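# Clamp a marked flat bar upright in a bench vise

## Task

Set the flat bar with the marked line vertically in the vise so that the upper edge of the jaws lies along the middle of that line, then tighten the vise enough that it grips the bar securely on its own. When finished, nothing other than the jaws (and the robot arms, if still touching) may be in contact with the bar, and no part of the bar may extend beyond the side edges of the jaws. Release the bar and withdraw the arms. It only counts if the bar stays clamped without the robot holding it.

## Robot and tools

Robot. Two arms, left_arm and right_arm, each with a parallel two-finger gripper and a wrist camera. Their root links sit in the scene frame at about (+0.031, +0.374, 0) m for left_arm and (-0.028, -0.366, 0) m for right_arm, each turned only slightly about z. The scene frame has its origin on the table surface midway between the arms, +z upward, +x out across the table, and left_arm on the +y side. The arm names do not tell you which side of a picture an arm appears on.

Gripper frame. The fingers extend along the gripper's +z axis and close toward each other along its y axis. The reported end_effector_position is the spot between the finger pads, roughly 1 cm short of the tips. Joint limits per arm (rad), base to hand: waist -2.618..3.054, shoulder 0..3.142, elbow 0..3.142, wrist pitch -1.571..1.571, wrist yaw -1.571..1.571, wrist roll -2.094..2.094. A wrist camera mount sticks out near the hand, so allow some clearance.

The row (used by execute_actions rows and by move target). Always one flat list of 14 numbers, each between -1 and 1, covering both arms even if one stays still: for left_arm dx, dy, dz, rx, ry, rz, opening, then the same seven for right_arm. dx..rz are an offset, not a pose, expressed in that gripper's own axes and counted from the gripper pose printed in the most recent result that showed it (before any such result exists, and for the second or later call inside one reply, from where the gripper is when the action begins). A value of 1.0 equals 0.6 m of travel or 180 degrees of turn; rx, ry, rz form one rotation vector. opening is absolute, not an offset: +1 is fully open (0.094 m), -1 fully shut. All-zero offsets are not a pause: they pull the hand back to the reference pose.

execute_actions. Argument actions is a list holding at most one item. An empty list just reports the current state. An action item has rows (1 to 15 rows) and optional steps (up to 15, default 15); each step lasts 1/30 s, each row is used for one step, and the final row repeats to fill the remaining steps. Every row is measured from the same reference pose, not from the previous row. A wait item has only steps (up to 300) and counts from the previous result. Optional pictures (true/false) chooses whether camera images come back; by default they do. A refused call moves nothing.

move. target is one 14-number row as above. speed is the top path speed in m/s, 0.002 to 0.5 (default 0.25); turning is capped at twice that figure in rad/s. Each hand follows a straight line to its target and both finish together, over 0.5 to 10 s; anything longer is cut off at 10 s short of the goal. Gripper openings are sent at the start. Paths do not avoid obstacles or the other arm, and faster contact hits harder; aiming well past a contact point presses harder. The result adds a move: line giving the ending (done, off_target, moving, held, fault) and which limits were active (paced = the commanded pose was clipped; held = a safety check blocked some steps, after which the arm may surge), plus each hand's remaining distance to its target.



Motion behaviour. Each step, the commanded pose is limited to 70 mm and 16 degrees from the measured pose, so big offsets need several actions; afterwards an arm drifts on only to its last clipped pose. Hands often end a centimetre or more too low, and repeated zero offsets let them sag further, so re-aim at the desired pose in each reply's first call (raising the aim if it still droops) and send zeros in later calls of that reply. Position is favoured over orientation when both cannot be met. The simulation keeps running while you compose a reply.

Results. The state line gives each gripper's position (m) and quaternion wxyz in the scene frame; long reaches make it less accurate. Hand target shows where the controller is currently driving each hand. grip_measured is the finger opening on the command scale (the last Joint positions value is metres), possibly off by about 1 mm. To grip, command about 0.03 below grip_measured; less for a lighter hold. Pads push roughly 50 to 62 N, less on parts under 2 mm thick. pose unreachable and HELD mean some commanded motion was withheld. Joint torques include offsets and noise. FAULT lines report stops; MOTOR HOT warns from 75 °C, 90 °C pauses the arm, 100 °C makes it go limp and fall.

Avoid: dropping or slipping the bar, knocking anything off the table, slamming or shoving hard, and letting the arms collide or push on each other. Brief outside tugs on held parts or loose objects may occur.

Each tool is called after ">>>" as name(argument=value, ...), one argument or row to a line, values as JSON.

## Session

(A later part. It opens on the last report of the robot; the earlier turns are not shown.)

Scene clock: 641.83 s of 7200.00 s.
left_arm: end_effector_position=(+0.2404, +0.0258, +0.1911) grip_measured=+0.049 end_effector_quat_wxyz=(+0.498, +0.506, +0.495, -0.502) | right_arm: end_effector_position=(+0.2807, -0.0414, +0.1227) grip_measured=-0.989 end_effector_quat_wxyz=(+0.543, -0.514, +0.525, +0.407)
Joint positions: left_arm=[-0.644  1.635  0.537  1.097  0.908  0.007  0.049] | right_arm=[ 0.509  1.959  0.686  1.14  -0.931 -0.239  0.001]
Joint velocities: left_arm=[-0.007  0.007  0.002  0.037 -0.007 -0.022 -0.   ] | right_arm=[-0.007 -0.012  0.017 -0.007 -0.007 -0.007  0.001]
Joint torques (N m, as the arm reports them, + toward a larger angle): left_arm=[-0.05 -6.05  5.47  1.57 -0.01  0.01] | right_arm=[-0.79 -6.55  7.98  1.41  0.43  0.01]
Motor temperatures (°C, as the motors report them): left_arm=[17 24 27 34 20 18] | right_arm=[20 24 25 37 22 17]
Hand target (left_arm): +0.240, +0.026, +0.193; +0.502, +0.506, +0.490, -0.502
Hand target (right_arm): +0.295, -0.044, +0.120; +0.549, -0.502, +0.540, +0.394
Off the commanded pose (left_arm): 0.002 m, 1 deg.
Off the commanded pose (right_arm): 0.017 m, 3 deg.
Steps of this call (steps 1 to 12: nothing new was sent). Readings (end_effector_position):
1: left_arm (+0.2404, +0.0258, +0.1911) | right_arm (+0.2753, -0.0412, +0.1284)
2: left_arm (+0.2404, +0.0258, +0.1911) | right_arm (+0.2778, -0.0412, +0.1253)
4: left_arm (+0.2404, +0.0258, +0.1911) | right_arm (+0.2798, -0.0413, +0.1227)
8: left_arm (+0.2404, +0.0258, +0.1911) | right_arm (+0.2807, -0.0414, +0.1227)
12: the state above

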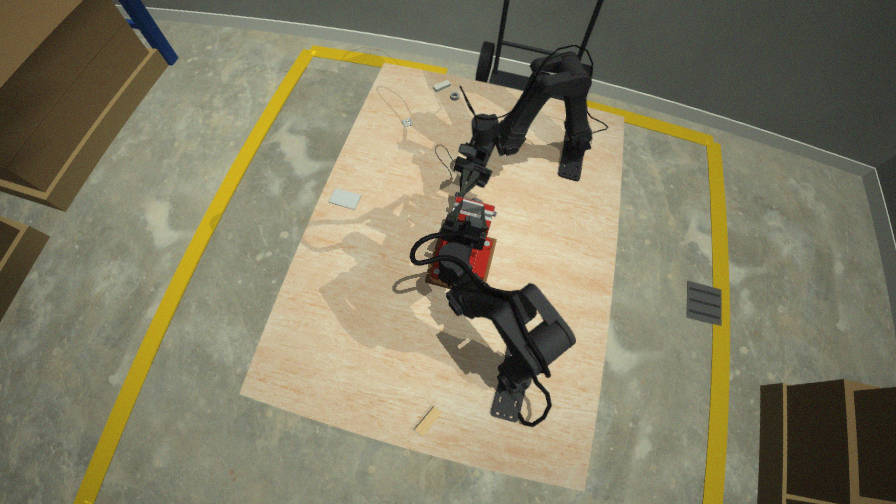

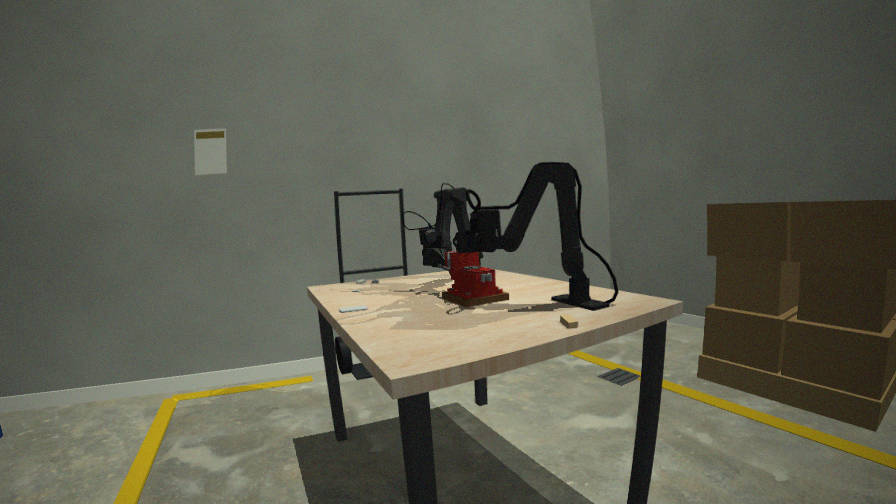

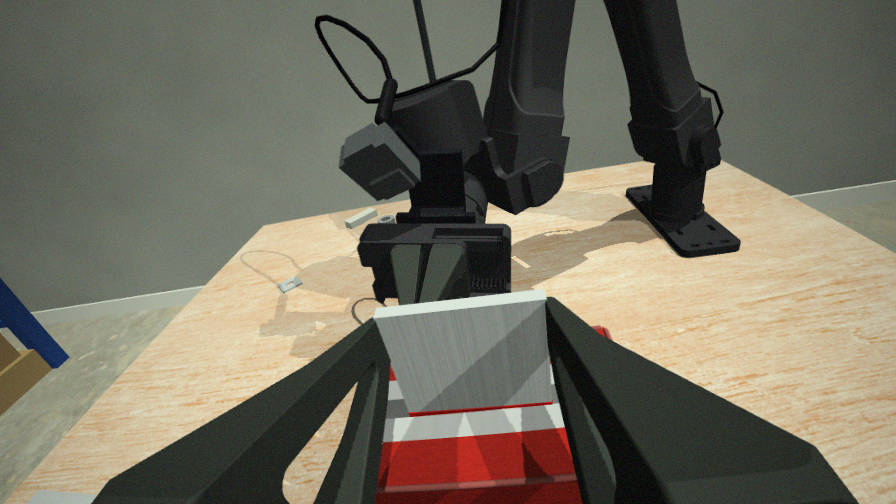

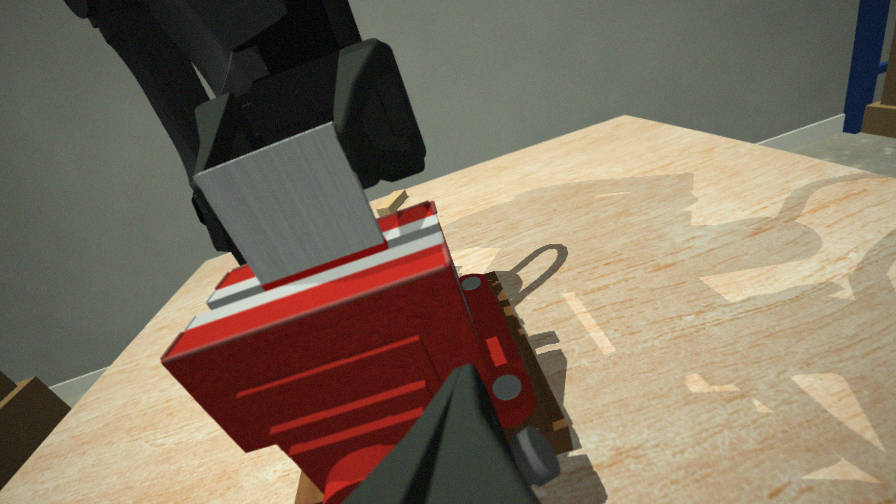

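>>> execute_actions(
  actions=[
    {"rows":[[-0.003,0,0,0,-0.003,0.003,0,0.0435,-0.018,0.0069,0.0073,0.0161,0.0159,-1],[-0.003,0,0,0,-0.003,0.003,0,0.0618,-0.0172,0.0086,0.0061,0.0225,0.0232,-1],[-0.003,0,0,0,-0.003,0.003,0,0.0756,-0.0166,0.0099,0.0051,0.0278,0.0288,-1],[-0.003,0,0,0,-0.003,0.003,0,0.0839,-0.0142,0.0103,0.0039,0.0315,0.0312,-1],[-0.003,0,0,0,-0.003,0.003,0,0.092,-0.0111,0.0107,0.0027,0.0352,0.0348,-1],[-0.003,0,0,0,-0.003,0.003,0,0.1015,-0.0064,0.011,0.0008,0.0395,0.0389,-1],[-0.003,0,0,0,-0.003,0.003,0,0.1089,-0.0019,0.0111,-0.0008,0.0431,0.0422,-1],[-0.003,0,0,0,-0.003,0.003,0,0.1159,0.0034,0.011,-0.0026,0.0467,0.0444,-1],[-0.003,0,0,0,-0.003,0.003,0,0.1236,0.0104,0.0108,-0.005,0.0507,0.048,-1],[-0.003,0,0,0,-0.003,0.003,0,0.1295,0.0168,0.0105,-0.007,0.0542,0.0509,-1],[-0.003,0,0,0,-0.003,0.003,0,0.1349,0.0238,0.01,-0.0092,0.0575,0.0536,-1],[-0.003,0,0,0,-0.003,0.003,0,0.1404,0.033,0.0093,-0.012,0.0599,0.0565,-1],[-0.003,0,0,0,-0.003,0.003,0,0.1459,0.0421,0.0085,-0.0148,0.0626,0.0594,-1],[-0.003,0,0,0,-0.003,0.003,0,0.1507,0.051,0.0078,-0.0174,0.0649,0.0621,-1],[-0.003,0,0,0,-0.003,0.003,0,0.1548,0.0599,0.0069,-0.0201,0.067,0.0643,-1]],"steps":15},
  ],
  pictures=false,
)

>>> execute_actions(
  actions=[
    {"rows":[[-0.003,0,0,0,-0.003,0.003,0,0.063,0.0526,0.0097,-0.0213,0.0289,0.0282,-1],[-0.003,0,0,0,-0.003,0.003,0,0.0645,0.0615,0.0104,-0.0245,0.03,0.029,-1],[-0.003,0,0,0,-0.003,0.003,0,0.0655,0.0707,0.011,-0.0277,0.031,0.0297,-1],[-0.003,0,0,0,-0.003,0.003,0,0.0658,0.0799,0.0112,-0.0308,0.0316,0.0299,-1],[-0.003,0,0,0,-0.003,0.003,0,0.0657,0.089,0.0114,-0.0337,0.0322,0.03,-1],[-0.003,0,0,0,-0.003,0.003,0,0.0645,0.0981,0.0115,-0.0367,0.0324,0.0297,-1],[-0.003,0,0,0,-0.003,0.003,0,0.0631,0.1067,0.0097,-0.0388,0.0325,0.0293,-1],[-0.003,0,0,0,-0.003,0.003,0,0.0605,0.1171,0.0076,-0.0412,0.0324,0.0286,-1],[-0.003,0,0,0,-0.003,0.003,0,0.0565,0.1267,0.0052,-0.0434,0.0318,0.0273,-1],[-0.003,0,0,0,-0.003,0.003,0,0.0518,0.1362,0.0027,-0.0455,0.0309,0.0256,-1],[-0.003,0,0,0,-0.003,0.003,0,0.0461,0.1448,0.0002,-0.0473,0.0298,0.0236,-1],[-0.003,0,0,0,-0.003,0.003,0,0.0394,0.153,-0.0025,-0.0488,0.0282,0.021,-1],[-0.003,0,0,0,-0.003,0.003,0,0.0311,0.1604,-0.0053,-0.05,0.0261,0.0179,-1],[-0.003,0,0,0,-0.003,0.003,0,0.0213,0.1665,-0.0083,-0.0508,0.0234,0.014,-1],[-0.003,0,0,0,-0.003,0.003,0,0.0098,0.171,-0.0113,-0.051,0.0202,0.0094,-1]],"steps":15},
  ],
  pictures=false,
)

>>> execute_actions(
  actions=[
    {"steps":14},
  ],
)

Scene clock: 697.90 s of 7200.00 s.
left_arm: end_effector_position=(+0.2404, +0.0258, +0.1911) grip_measured=+0.049 end_effector_quat_wxyz=(+0.498, +0.506, +0.495, -0.502) | right_arm: end_effector_position=(+0.2850, -0.0427, +0.0714) grip_measured=-0.989 end_effector_quat_wxyz=(+0.500, -0.512, +0.573, +0.400)
Joint positions: left_arm=[-0.644  1.635  0.537  1.097  0.908  0.007  0.049] | right_arm=[ 0.51   2.064  0.7    1.071 -0.898 -0.286  0.001]
Joint velocities: left_arm=[ 0.012 -0.002 -0.007  0.081 -0.066  0.051  0.   ] | right_arm=[ 0.076 -0.007 -0.173 -0.139  0.168 -0.11  -0.001]
Joint torques (N m, as the arm reports them, + toward a larger angle): left_arm=[-0.04 -6.04  5.47  1.57  0.    0.01] | right_arm=[ 2.01 -5.93  2.36  0.66 -0.56 -0.08]
Motor temperatures (°C, as the motors report them): left_arm=[17 24 27 34 20 18] | right_arm=[20 25 26 36 22 17]
Hand target (left_arm): +0.240, +0.026, +0.193; +0.502, +0.506, +0.490, -0.502
Hand target (right_arm): +0.254, -0.044, +0.030; +0.426, -0.515, +0.613, +0.422
Off the commanded pose (left_arm): 0.002 m, 1 deg.
Off the commanded pose (right_arm): 0.053 m, 10 deg.
Steps of this call (steps 1 to 1667: nothing new was sent; steps 1668 to 1682: all 15 steps of this action). Readings (end_effector_position):
1668: left_arm (+0.2404, +0.0258, +0.1911) | right_arm (+0.2808, -0.0412, +0.1212)
1669: left_arm (+0.2404, +0.0258, +0.1911) | right_arm (+0.2820, -0.0408, +0.1186)
1671: left_arm (+0.2404, +0.0258, +0.1911) | right_arm (+0.2858, -0.0405, +0.1094)
1675: left_arm (+0.2404, +0.0258, +0.1911) | right_arm (+0.2882, -0.0409, +0.0913)
1682: the state above

Scene clock: 698.40 s of 7200.00 s.
left_arm: end_effector_position=(+0.2404, +0.0258, +0.1911) grip_measured=+0.049 end_effector_quat_wxyz=(+0.498, +0.506, +0.495, -0.502) | right_arm: end_effector_position=(+0.2394, -0.0494, +0.0400) grip_measured=-0.989 end_effector_quat_wxyz=(+0.461, -0.511, +0.618, +0.379)
Joint positions: left_arm=[-0.644  1.635  0.537  1.097  0.908  0.007  0.049] | right_arm=[ 0.588  2.007  0.528  1.067 -0.772 -0.299  0.001]
Joint velocities: left_arm=[ 0.002  0.027  0.002 -0.051  0.007 -0.037  0.   ] | right_arm=[ 0.12  -0.505 -0.457 -0.198  0.139 -0.022  0.   ]
Joint torques (N m, as the arm reports them, + toward a larger angle): left_arm=[-0.05 -6.06  5.47  1.57 -0.01  0.01] | right_arm=[  4.86 -10.36   3.03   1.65  -2.2   -0.07]
Motor temperatures (°C, as the motors report them): left_arm=[17 24 27 34 20 18] | right_arm=[20 25 26 35 22 17]
Hand target (left_arm): +0.240, +0.026, +0.193; +0.502, +0.506, +0.490, -0.502
Hand target (right_arm): +0.188, -0.035, +0.058; +0.434, -0.553, +0.562, +0.436
Off the commanded pose (left_arm): 0.002 m, 1 deg.
Off the commanded pose (right_arm): 0.062 m, 11 deg.
Steps of this call (steps 1 to 15: all 15 steps of this action). Readings (end_effector_position):
1: left_arm (+0.2404, +0.0258, +0.1911) | right_arm (+0.2833, -0.0426, +0.0692)
2: left_arm (+0.2404, +0.0258, +0.1911) | right_arm (+0.2814, -0.0424, +0.0670)
4: left_arm (+0.2404, +0.0258, +0.1911) | right_arm (+0.2768, -0.0419, +0.0624)
8: left_arm (+0.2404, +0.0258, +0.1911) | right_arm (+0.2662, -0.0421, +0.0510)
15: the state above

Scene clock: 698.87 s of 7200.00 s.
left_arm: end_effector_position=(+0.2404, +0.0258, +0.1911) grip_measured=+0.049 end_effector_quat_wxyz=(+0.498, +0.506, +0.495, -0.502) | right_arm: end_effector_position=(+0.2150, -0.0483, +0.0365) grip_measured=-0.989 end_effector_quat_wxyz=(+0.435, -0.522, +0.618, +0.396)
Joint positions: left_arm=[-0.644  1.635  0.537  1.097  0.908  0.007  0.049] | right_arm=[ 0.617  1.973  0.487  1.031 -0.795 -0.299  0.001]
Joint velocities: left_arm=[-0.037  0.007  0.012 -0.066 -0.066 -0.007 -0.   ] | right_arm=[ 0.002 -0.002 -0.017 -0.037 -0.139 -0.051 -0.001]
Joint torques (N m, as the arm reports them, + toward a larger angle): left_arm=[-0.05 -6.05  5.48  1.57 -0.01  0.01] | right_arm=[ 2.86 -9.56  4.35  1.84 -1.23 -0.1 ]
Motor temperatures (°C, as the motors report them): left_arm=[17 24 27 34 20 18] | right_arm=[20 25 26 36 22 17]
Hand target (left_arm): +0.240, +0.026, +0.193; +0.502, +0.506, +0.490, -0.502
Hand target (right_arm): +0.188, -0.035, +0.058; +0.434, -0.553, +0.562, +0.436
Off the commanded pose (left_arm): 0.002 m, 1 deg.
Off the commanded pose (right_arm): 0.043 m, 9 deg.
Steps of this call (steps 1 to 14: nothing new was sent). Readings (end_effector_position):
1: left_arm (+0.2404, +0.0258, +0.1911) | right_arm (+0.2363, -0.0504, +0.0409)
2: left_arm (+0.2404, +0.0258, +0.1911) | right_arm (+0.2336, -0.0507, +0.0415)
4: left_arm (+0.2404, +0.0258, +0.1911) | right_arm (+0.2301, -0.0504, +0.0418)
8: left_arm (+0.2404, +0.0258, +0.1911) | right_arm (+0.2230, -0.0493, +0.0387)
14: the state above

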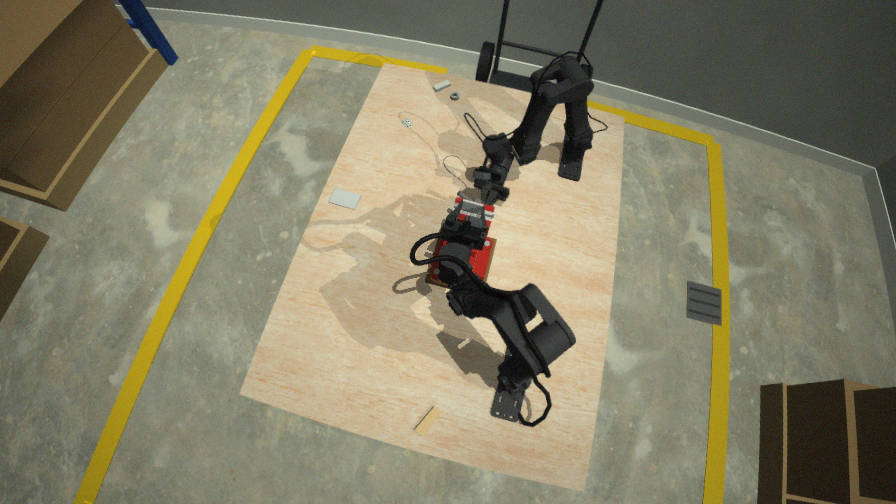

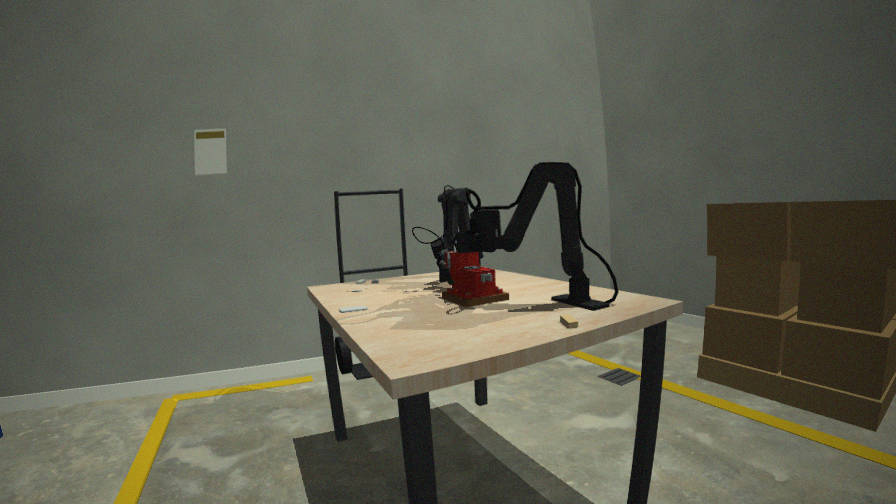

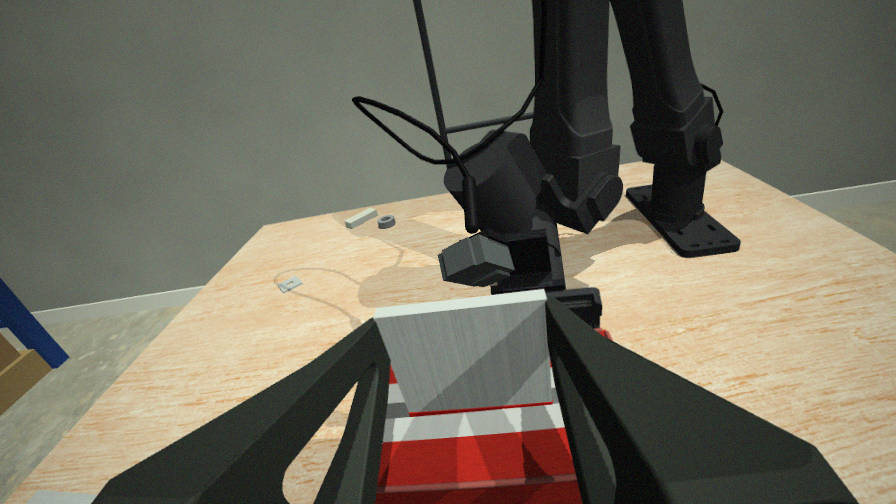

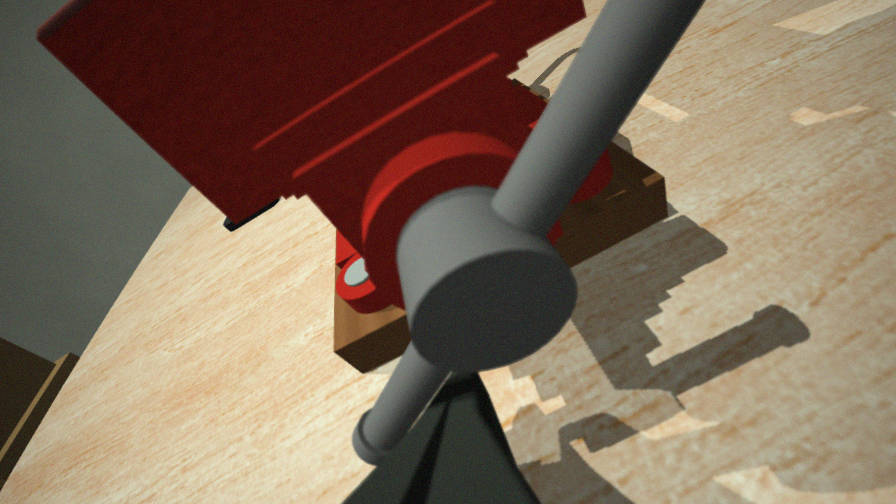

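>>> execute_actions(
  actions=[
    {"rows":[[-0.003,0,0,0,-0.003,0.003,0,-0.0581,0.069,-0.0107,-0.0397,-0.0324,-0.028,-1],[-0.003,0,0,0,-0.003,0.003,0,-0.0683,0.0717,-0.0144,-0.0393,-0.0355,-0.0323,-1],[-0.003,0,0,0,-0.003,0.003,0,-0.0787,0.073,-0.0179,-0.0385,-0.0389,-0.0368,-1],[-0.003,0,0,0,-0.003,0.003,0,-0.0891,0.0734,-0.0213,-0.0374,-0.0423,-0.0412,-1],[-0.003,0,0,0,-0.003,0.003,0,-0.0999,0.0721,-0.0245,-0.036,-0.0458,-0.0457,-1],[-0.003,0,0,0,-0.003,0.003,0,-0.1104,0.07,-0.0276,-0.0343,-0.0493,-0.0502,-1],[-0.003,0,0,0,-0.003,0.003,0,-0.1206,0.0671,-0.0304,-0.0325,-0.0527,-0.0545,-1],[-0.003,0,0,0,-0.003,0.003,0,-0.1308,0.0633,-0.033,-0.0305,-0.0561,-0.0588,-1],[-0.003,0,0,0,-0.003,0.003,0,-0.14,0.0579,-0.0352,-0.0281,-0.0593,-0.0627,-1],[-0.003,0,0,0,-0.003,0.003,0,-0.1489,0.0516,-0.0371,-0.0256,-0.0625,-0.0665,-1],[-0.003,0,0,0,-0.003,0.003,0,-0.1569,0.0445,-0.0386,-0.0229,-0.0653,-0.0699,-1],[-0.003,0,0,0,-0.003,0.003,0,-0.1644,0.0365,-0.0397,-0.0201,-0.0681,-0.073,-1],[-0.003,0,0,0,-0.003,0.003,0,-0.1709,0.0281,-0.0405,-0.0174,-0.0705,-0.0758,-1],[-0.003,0,0,0,-0.003,0.003,0,-0.1764,0.019,-0.041,-0.0145,-0.0727,-0.0782,-1],[-0.003,0,0,0,-0.003,0.003,0,-0.1807,0.0092,-0.0408,-0.0116,-0.0745,-0.0799,-1]],"steps":15},
  ],
  pictures=false,
)

>>> execute_actions(
  actions=[
    {"rows":[[-0.003,0,0,0,-0.003,0.003,0,-0.0954,-0.0488,-0.005,0.0087,-0.0426,-0.046,-1],[-0.003,0,0,0,-0.003,0.003,0,-0.0977,-0.0591,-0.005,0.0116,-0.0439,-0.0473,-1],[-0.003,0,0,0,-0.003,0.003,0,-0.0991,-0.0694,-0.005,0.0143,-0.0451,-0.0481,-1],[-0.003,0,0,0,-0.003,0.003,0,-0.0994,-0.0799,-0.0041,0.017,-0.0458,-0.0485,-1],[-0.003,0,0,0,-0.003,0.003,0,-0.0986,-0.0903,-0.0029,0.0196,-0.0462,-0.0485,-1],[-0.003,0,0,0,-0.003,0.003,0,-0.0968,-0.1004,-0.0015,0.0221,-0.0462,-0.048,-1],[-0.003,0,0,0,-0.003,0.003,0,-0.0933,-0.1106,0.0003,0.0244,-0.0458,-0.0468,-1],[-0.003,0,0,0,-0.003,0.003,0,-0.0886,-0.1204,0.0023,0.0265,-0.0449,-0.0451,-1],[-0.003,0,0,0,-0.003,0.003,0,-0.0829,-0.1296,0.0047,0.0285,-0.0437,-0.043,-1],[-0.003,0,0,0,-0.003,0.003,0,-0.0764,-0.1383,0.007,0.0301,-0.0421,-0.0405,-1],[-0.003,0,0,0,-0.003,0.003,0,-0.0691,-0.1464,0.0096,0.0316,-0.0403,-0.0377,-1],[-0.003,0,0,0,-0.003,0.003,0,-0.0609,-0.1536,0.0122,0.0327,-0.0382,-0.0345,-1],[-0.003,0,0,0,-0.003,0.003,0,-0.0519,-0.158,0.0148,0.0335,-0.0358,-0.0309,-1],[-0.003,0,0,0,-0.003,0.003,0,-0.042,-0.161,0.0174,0.034,-0.033,-0.027,-1],[-0.003,0,0,0,-0.003,0.003,0,-0.03,-0.162,0.02,0.034,-0.029,-0.022,-1]],"steps":15},
  ],
  pictures=false,
)

>>> execute_actions(
  actions=[
    {"steps":12},
  ],
)

Scene clock: 742.17 s of 7200.00 s.
left_arm: end_effector_position=(+0.2404, +0.0258, +0.1911) grip_measured=+0.049 end_effector_quat_wxyz=(+0.498, +0.506, +0.495, -0.502) | right_arm: end_effector_position=(+0.1911, -0.0462, +0.1009) grip_measured=-0.989 end_effector_quat_wxyz=(-0.475, +0.550, -0.543, -0.421)
Joint positions: left_arm=[-0.644  1.635  0.537  1.097  0.908  0.007  0.049] | right_arm=[ 0.628  1.75   0.44   0.996 -0.89  -0.313  0.001]
Joint velocities: left_arm=[ 0.002  0.002 -0.012 -0.037 -0.022  0.066 -0.001] | right_arm=[-0.237 -0.002  0.325 -0.037 -0.388 -0.007 -0.001]
Joint torques (N m, as the arm reports them, + toward a larger angle): left_arm=[-0.05 -6.05  5.47  1.57 -0.01  0.01] | right_arm=[-0.95 -8.66 10.78  2.12  0.22 -0.03]
Motor temperatures (°C, as the motors report them): left_arm=[17 24 27 34 20 18] | right_arm=[21 28 24 38 23 17]
Hand target (left_arm): +0.240, +0.026, +0.193; +0.502, +0.506, +0.490, -0.502
Hand target (right_arm): +0.213, -0.041, +0.146; -0.540, +0.555, -0.487, -0.404
Off the commanded pose (left_arm): 0.002 m, 1 deg.
Off the commanded pose (right_arm): 0.053 m, 10 deg.
Steps of this call (steps 1 to 1284: nothing new was sent; steps 1285 to 1299: all 15 steps of this action). Readings (end_effector_position):
1285: left_arm (+0.2404, +0.0258, +0.1911) | right_arm (+0.2033, -0.0457, +0.0381)
1286: left_arm (+0.2404, +0.0258, +0.1911) | right_arm (+0.1995, -0.0470, +0.0397)
1288: left_arm (+0.2404, +0.0258, +0.1911) | right_arm (+0.1907, -0.0486, +0.0458)
1292: left_arm (+0.2404, +0.0258, +0.1911) | right_arm (+0.1860, -0.0477, +0.0698)
1299: the state above

Scene clock: 742.67 s of 7200.00 s.
left_arm: end_effector_position=(+0.2404, +0.0255, +0.1911) grip_measured=+0.049 end_effector_quat_wxyz=(+0.498, +0.505, +0.495, -0.502) | right_arm: end_effector_position=(+0.2568, -0.0358, +0.1309) grip_measured=-0.989 end_effector_quat_wxyz=(+0.524, -0.544, +0.498, +0.426)
Joint positions: left_arm=[-0.645  1.635  0.537  1.097  0.906  0.007  0.049] | right_arm=[ 0.531  1.902  0.674  1.066 -1.    -0.284  0.001]
Joint velocities: left_arm=[-0.012  0.007 -0.002 -0.125 -0.066 -0.037  0.001] | right_arm=[-0.115  0.515  0.295  0.286  0.066  0.066  0.001]
Joint torques (N m, as the arm reports them, + toward a larger angle): left_arm=[ 0.06 -6.05  5.48  1.57  0.02  0.01] | right_arm=[-1.19 -5.56  7.77  1.2   0.72  0.01]
Motor temperatures (°C, as the motors report them): left_arm=[17 24 27 34 20 18] | right_arm=[21 28 25 38 23 17]
Hand target (left_arm): +0.240, +0.026, +0.193; +0.502, +0.506, +0.490, -0.502
Hand target (right_arm): +0.285, -0.039, +0.122; +0.542, -0.523, +0.524, +0.399
Off the commanded pose (left_arm): 0.002 m, 1 deg.
Off the commanded pose (right_arm): 0.032 m, 5 deg.
Steps of this call (steps 1 to 15: all 15 steps of this action). Readings (end_effector_position):
1: left_arm (+0.2404, +0.0258, +0.1911) | right_arm (+0.1946, -0.0462, +0.1053)
2: left_arm (+0.2404, +0.0258, +0.1911) | right_arm (+0.1983, -0.0460, +0.1100)
4: left_arm (+0.2404, +0.0258, +0.1911) | right_arm (+0.2077, -0.0456, +0.1198)
8: left_arm (+0.2404, +0.0258, +0.1911) | right_arm (+0.2276, -0.0450, +0.1264)
15: the state above

Scene clock: 743.07 s of 7200.00 s.
left_arm: end_effector_position=(+0.2403, +0.0255, +0.1911) grip_measured=+0.049 end_effector_quat_wxyz=(+0.498, +0.505, +0.495, -0.502) | right_arm: end_effector_position=(+0.2682, -0.0360, +0.1255) grip_measured=-0.989 end_effector_quat_wxyz=(+0.535, -0.536, +0.505, +0.414)
Joint positions: left_arm=[-0.646  1.635  0.537  1.097  0.905  0.007  0.049] | right_arm=[ 0.525  1.939  0.688  1.099 -0.97  -0.281  0.001]
Joint velocities: left_arm=[ 0.017  0.007 -0.007  0.051 -0.066 -0.037 -0.001] | right_arm=[ 0.012 -0.007  0.002  0.051 -0.037  0.022  0.001]
Joint torques (N m, as the arm reports them, + toward a larger angle): left_arm=[ 0.04 -6.05  5.47  1.57  0.02  0.01] | right_arm=[-1.05 -6.29  8.34  1.35  0.48  0.02]
Motor temperatures (°C, as the motors report them): left_arm=[17 24 27 34 20 18] | right_arm=[21 28 25 38 23 17]
Hand target (left_arm): +0.240, +0.026, +0.193; +0.502, +0.506, +0.490, -0.502
Hand target (right_arm): +0.285, -0.039, +0.122; +0.541, -0.523, +0.524, +0.399
Off the commanded pose (left_arm): 0.002 m, 1 deg.
Off the commanded pose (right_arm): 0.020 m, 3 deg.
Steps of this call (steps 1 to 12: nothing new was sent). Readings (end_effector_position):
1: left_arm (+0.2403, +0.0255, +0.1911) | right_arm (+0.2604, -0.0358, +0.1284)
2: left_arm (+0.2403, +0.0255, +0.1911) | right_arm (+0.2629, -0.0358, +0.1262)
4: left_arm (+0.2403, +0.0255, +0.1911) | right_arm (+0.2652, -0.0359, +0.1241)
8: left_arm (+0.2403, +0.0255, +0.1911) | right_arm (+0.2673, -0.0359, +0.1249)
12: the state above

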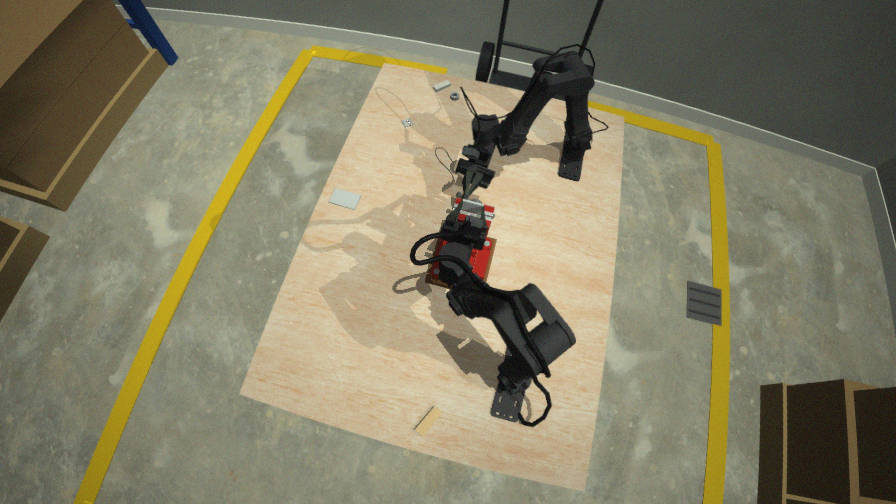

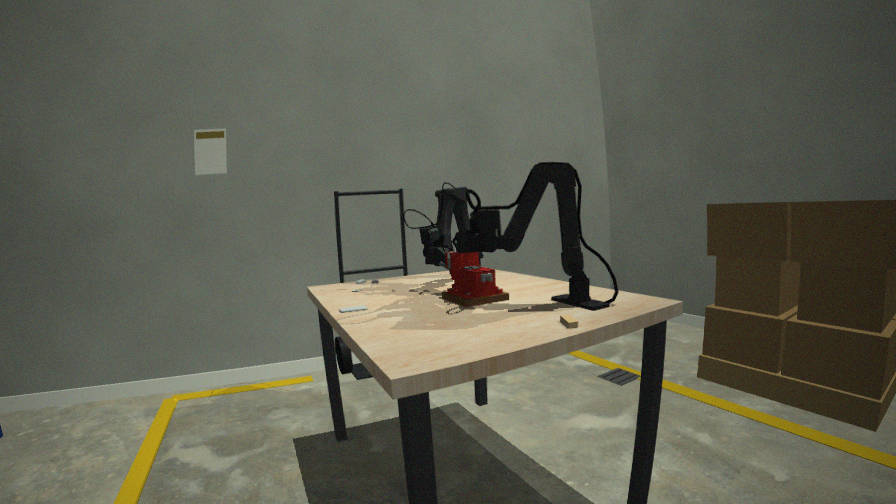

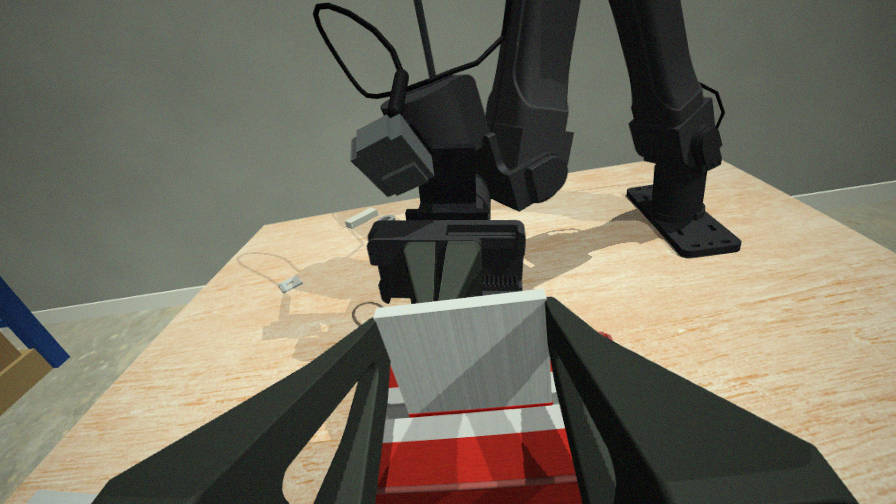

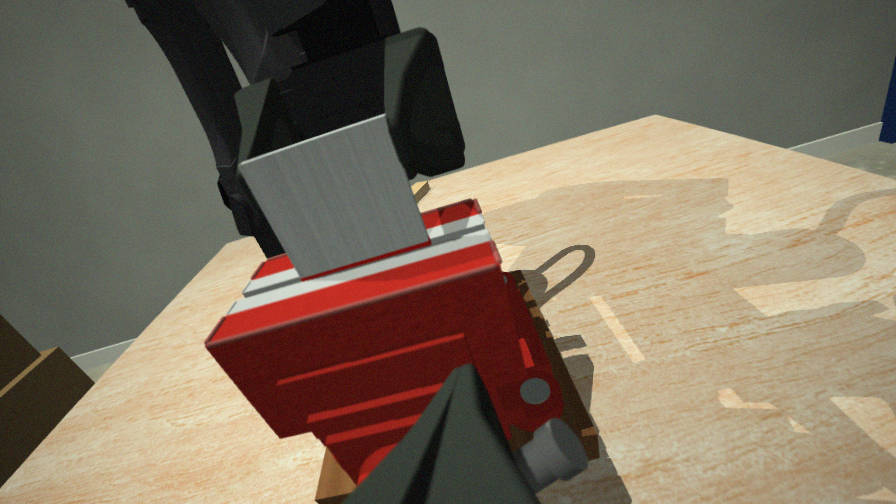

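>>> zoom_image(
  camera="cam_left_wrist",
  region=[370, 360, 490, 450],
)

>>> zoom_image(
  camera="cam_left_wrist",
  region=[460, 360, 580, 450],
)

>>> zoom_image(
  camera="cam_right_wrist",
  region=[280, 210, 460, 300],
)

Region (370, 360, 490, 450) of cam_left_wrist's 896x504 image, scaled by 4.200, with more detail than that image has; it fills the top 378 rows of this view, and the rest is white.

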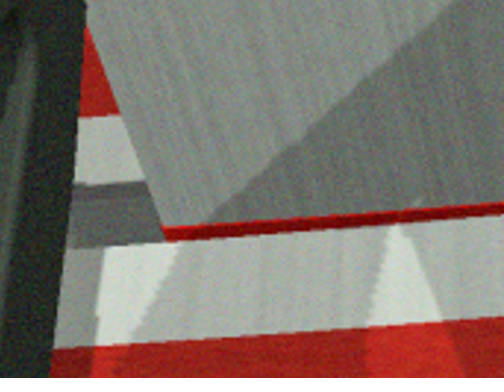

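Region (460, 360, 580, 450) of cam_left_wrist's 896x504 image, scaled by 4.200, with more detail than that image has; it fills the top 378 rows of this view, and the rest is white.

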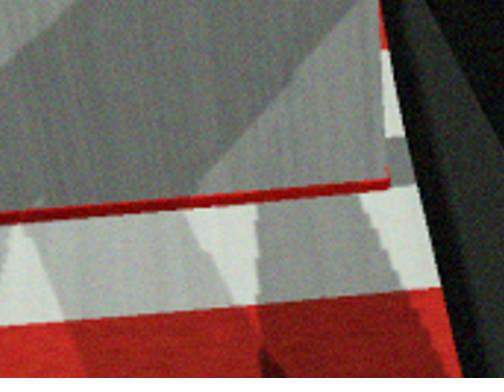

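Region (280, 210, 460, 300) of cam_right_wrist's 896x504 image, scaled by 2.800, with more detail than that image has.

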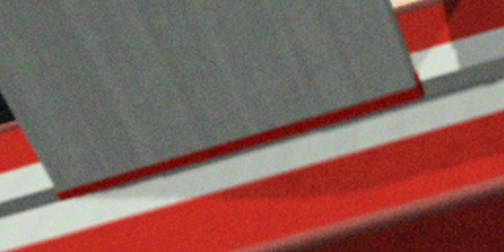

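>>> zoom_image(
  camera="cam_left_wrist",
  region=[365, 275, 485, 345],
)

>>> zoom_image(
  camera="cam_right_wrist",
  region=[390, 200, 480, 260],
)

>>> zoom_image(
  camera="cam_right_wrist",
  region=[270, 245, 360, 305],
)

Region (365, 275, 485, 345) of cam_left_wrist's 896x504 image, scaled by 4.200, with more detail than that image has; it fills the top 294 rows of this view, and the rest is white.

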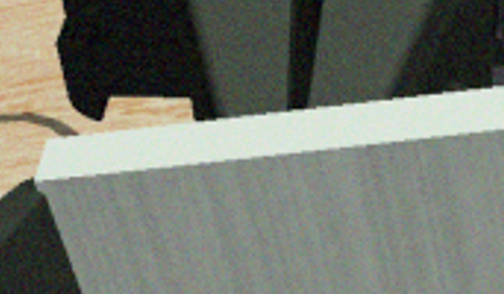

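Region (390, 200, 480, 260) of cam_right_wrist's 896x504 image, scaled by 5.600, with more detail than that image has.

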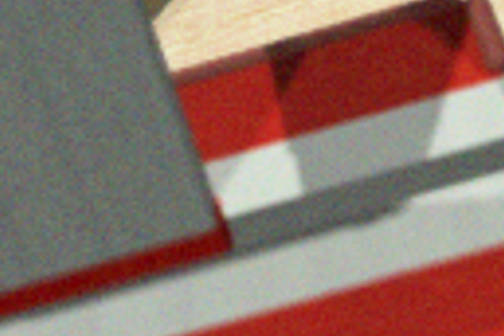

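Region (270, 245, 360, 305) of cam_right_wrist's 896x504 image, scaled by 5.600, with more detail than that image has.

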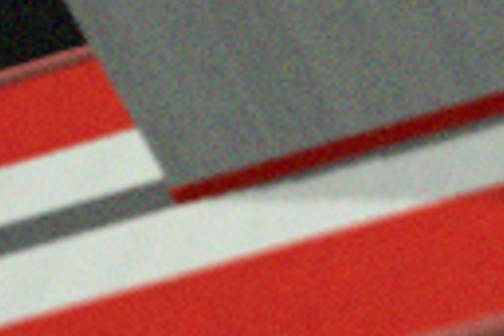

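>>> execute_actions(
  actions=[
    {"rows":[[-0.003,0,0,0,-0.003,0.003,0,0.028,-0.034,-0.002,0.021,0.012,0.009,-1],[-0.003,0,0,0,-0.003,0.003,0,0.0405,-0.0361,-0.0014,0.0229,0.0164,0.0141,-1],[-0.003,0,0,0,-0.003,0.003,0,0.0576,-0.0384,0.0005,0.0227,0.0212,0.0207,-1],[-0.003,0,0,0,-0.003,0.003,0,0.0743,-0.0375,0.002,0.0216,0.0262,0.0274,-1],[-0.003,0,0,0,-0.003,0.003,0,0.082,-0.0364,0.0027,0.0209,0.0285,0.0304,-1],[-0.003,0,0,0,-0.003,0.003,0,0.0891,-0.0352,0.0033,0.0202,0.0308,0.0334,-1],[-0.003,0,0,0,-0.003,0.003,0,0.1019,-0.0314,0.0043,0.0185,0.035,0.0389,-1],[-0.003,0,0,0,-0.003,0.003,0,0.1075,-0.0297,0.0047,0.0178,0.0368,0.0412,-1],[-0.003,0,0,0,-0.003,0.003,0,0.1132,-0.028,0.0051,0.017,0.0387,0.0436,-1],[-0.003,0,0,0,-0.003,0.003,0,0.1225,-0.0231,0.0056,0.0152,0.0419,0.0477,-1],[-0.003,0,0,0,-0.003,0.003,0,0.127,-0.0207,0.0059,0.0143,0.0435,0.0498,-1],[-0.003,0,0,0,-0.003,0.003,0,0.1319,-0.0183,0.0062,0.0134,0.0452,0.0519,-1],[-0.003,0,0,0,-0.003,0.003,0,0.1396,-0.0137,0.0065,0.0117,0.048,0.0553,-1],[-0.003,0,0,0,-0.003,0.003,0,0.143,-0.0116,0.0067,0.011,0.049,0.0567,-1],[-0.003,0,0,0,-0.003,0.003,0,0.1456,-0.0095,0.0068,0.0103,0.0503,0.0581,-1]],"steps":15},
  ],
  pictures=false,
)

>>> execute_actions(
  actions=[
    {"steps":10},
  ],
)

Scene clock: 803.57 s of 7200.00 s.
left_arm: end_effector_position=(+0.2405, +0.0255, +0.1911) grip_measured=+0.049 end_effector_quat_wxyz=(+0.498, +0.505, +0.495, -0.502) | right_arm: end_effector_position=(+0.2852, -0.0383, +0.0986) grip_measured=-0.989 end_effector_quat_wxyz=(+0.532, -0.528, +0.522, +0.407)
Joint positions: left_arm=[-0.646  1.635  0.537  1.097  0.904  0.007  0.049] | right_arm=[ 0.504  2.051  0.722  1.15  -0.958 -0.286  0.001]
Joint velocities: left_arm=[ 0.002 -0.007 -0.012 -0.051 -0.007 -0.037 -0.001] | right_arm=[-0.007  0.056  0.002  0.081 -0.066 -0.051  0.   ]
Joint torques (N m, as the arm reports them, + toward a larger angle): left_arm=[-0.04 -6.03  5.48  1.57  0.    0.01] | right_arm=[ 0.17 -3.21  4.16  0.07  0.48 -0.13]
Motor temperatures (°C, as the motors report them): left_arm=[17 23 27 34 20 18] | right_arm=[20 26 26 36 22 17]
Hand target (left_arm): +0.240, +0.025, +0.193; +0.502, +0.505, +0.490, -0.502
Hand target (right_arm): +0.280, -0.045, +0.043; +0.463, -0.511, +0.597, +0.411
Off the commanded pose (left_arm): 0.002 m, 1 deg.
Off the commanded pose (right_arm): 0.059 m, 12 deg.
Steps of this call (steps 1 to 1800: nothing new was sent; steps 1801 to 1815: all 15 steps of this action). Readings (end_effector_position):
1801: left_arm (+0.2404, +0.0255, +0.1911) | right_arm (+0.2692, -0.0362, +0.1253)
1802: left_arm (+0.2404, +0.0255, +0.1911) | right_arm (+0.2703, -0.0365, +0.1243)
1804: left_arm (+0.2404, +0.0255, +0.1911) | right_arm (+0.2745, -0.0371, +0.1185)
1808: left_arm (+0.2405, +0.0255, +0.1911) | right_arm (+0.2823, -0.0384, +0.0997)
1815: the state above

Scene clock: 803.90 s of 7200.00 s.
left_arm: end_effector_position=(+0.2405, +0.0255, +0.1911) grip_measured=+0.049 end_effector_quat_wxyz=(+0.498, +0.505, +0.495, -0.502) | right_arm: end_effector_position=(+0.2854, -0.0382, +0.0988) grip_measured=-0.989 end_effector_quat_wxyz=(+0.535, -0.529, +0.519, +0.405)
Joint positions: left_arm=[-0.646  1.635  0.537  1.097  0.904  0.007  0.049] | right_arm=[ 0.504  2.054  0.722  1.159 -0.958 -0.288  0.001]
Joint velocities: left_arm=[-0.012  0.002  0.002 -0.007  0.022  0.007  0.001] | right_arm=[ 0.007 -0.007  0.002 -0.022  0.066 -0.037  0.001]
Joint torques (N m, as the arm reports them, + toward a larger angle): left_arm=[-0.06 -6.06  5.47  1.57  0.01  0.01] | right_arm=[ 0.18 -3.36  4.15  0.17  0.49 -0.1 ]
Motor temperatures (°C, as the motors report them): left_arm=[17 23 27 34 20 18] | right_arm=[20 26 26 35 22 17]
Hand target (left_arm): +0.240, +0.025, +0.193; +0.502, +0.505, +0.490, -0.502
Hand target (right_arm): +0.280, -0.045, +0.043; +0.463, -0.511, +0.597, +0.411
Off the commanded pose (left_arm): 0.002 m, 1 deg.
Off the commanded pose (right_arm): 0.059 m, 13 deg.
Steps of this call (steps 1 to 10: nothing new was sent). Readings (end_effector_position):
1: left_arm (+0.2405, +0.0255, +0.1911) | right_arm (+0.2852, -0.0382, +0.0986)
2: left_arm (+0.2405, +0.0255, +0.1911) | right_arm (+0.2853, -0.0382, +0.0987)
4: left_arm (+0.2405, +0.0255, +0.1911) | right_arm (+0.2853, -0.0382, +0.0988)
8: left_arm (+0.2405, +0.0255, +0.1911) | right_arm (+0.2854, -0.0382, +0.0988)
10: the state above

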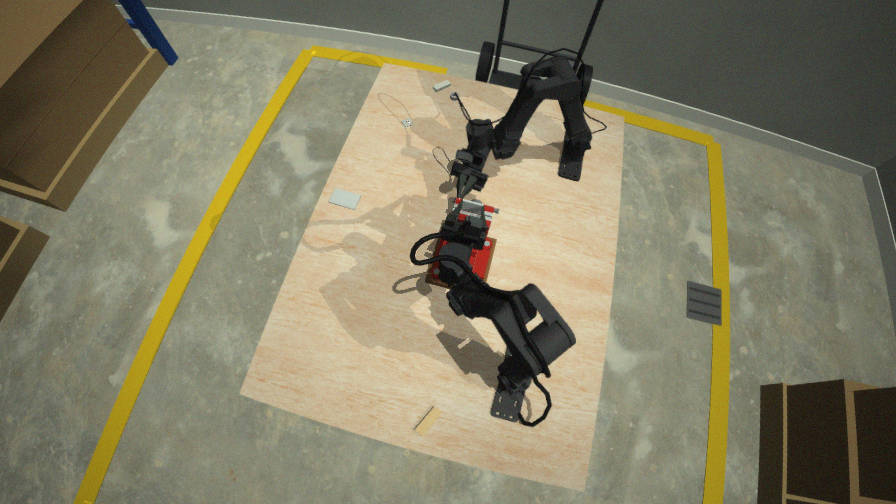

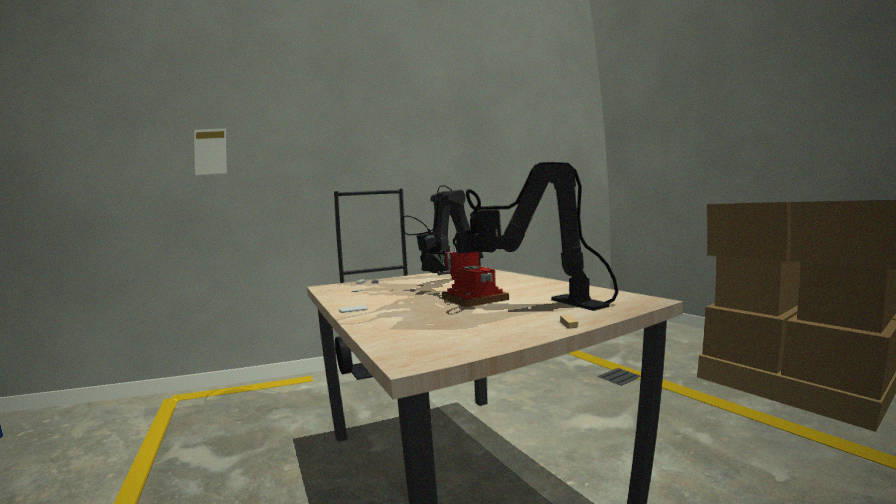

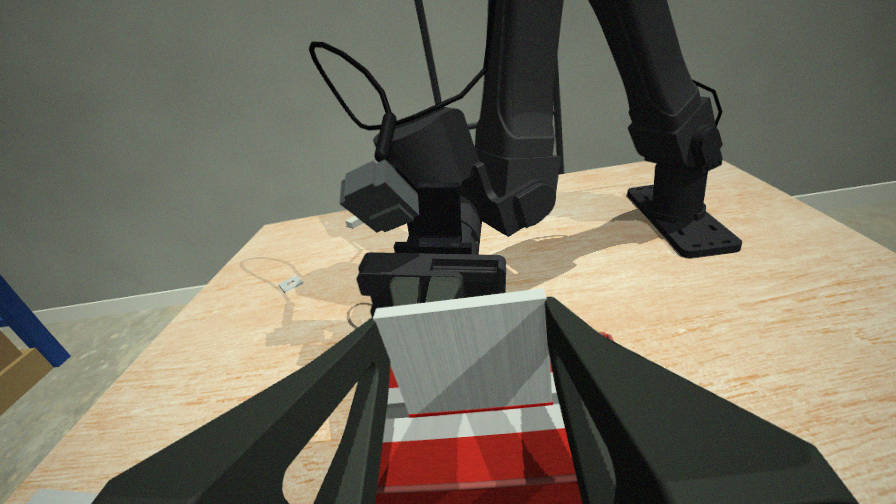

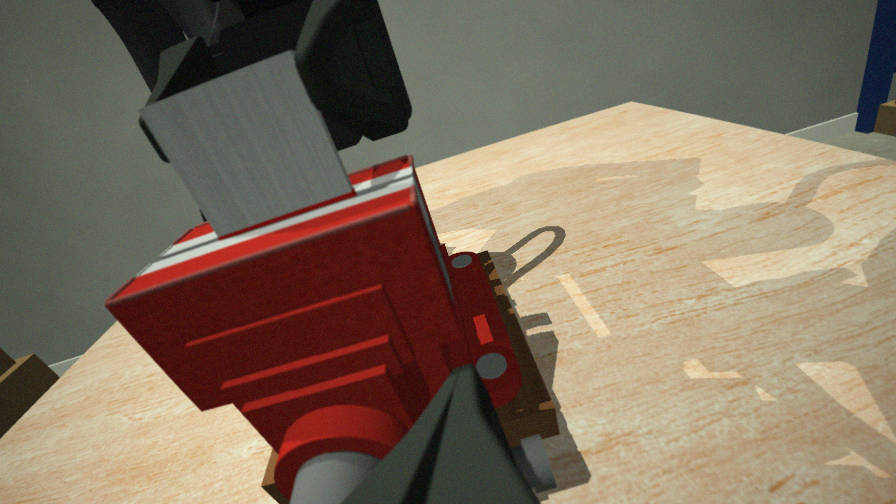

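>>> zoom_image(
  camera="cam_left_wrist",
  region=[400, 390, 480, 430],
)

>>> zoom_image(
  camera="cam_left_wrist",
  region=[485, 385, 565, 425],
)

>>> zoom_image(
  camera="cam_right_wrist",
  region=[205, 170, 375, 255],
)

Region (400, 390, 480, 430) of cam_left_wrist's 896x504 image, scaled by 6.300, with more detail than that image has.

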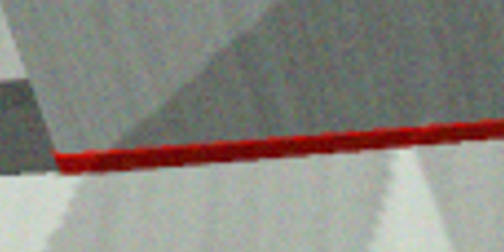

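Region (485, 385, 565, 425) of cam_left_wrist's 896x504 image, scaled by 6.300, with more detail than that image has.

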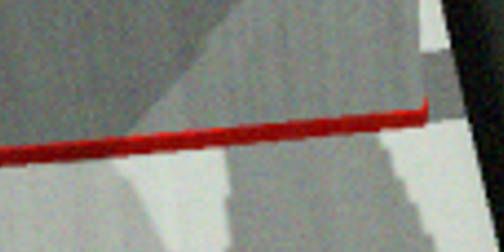

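Region (205, 170, 375, 255) of cam_right_wrist's 896x504 image, scaled by 2.965, with more detail than that image has.

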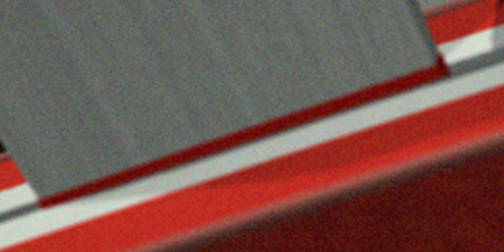

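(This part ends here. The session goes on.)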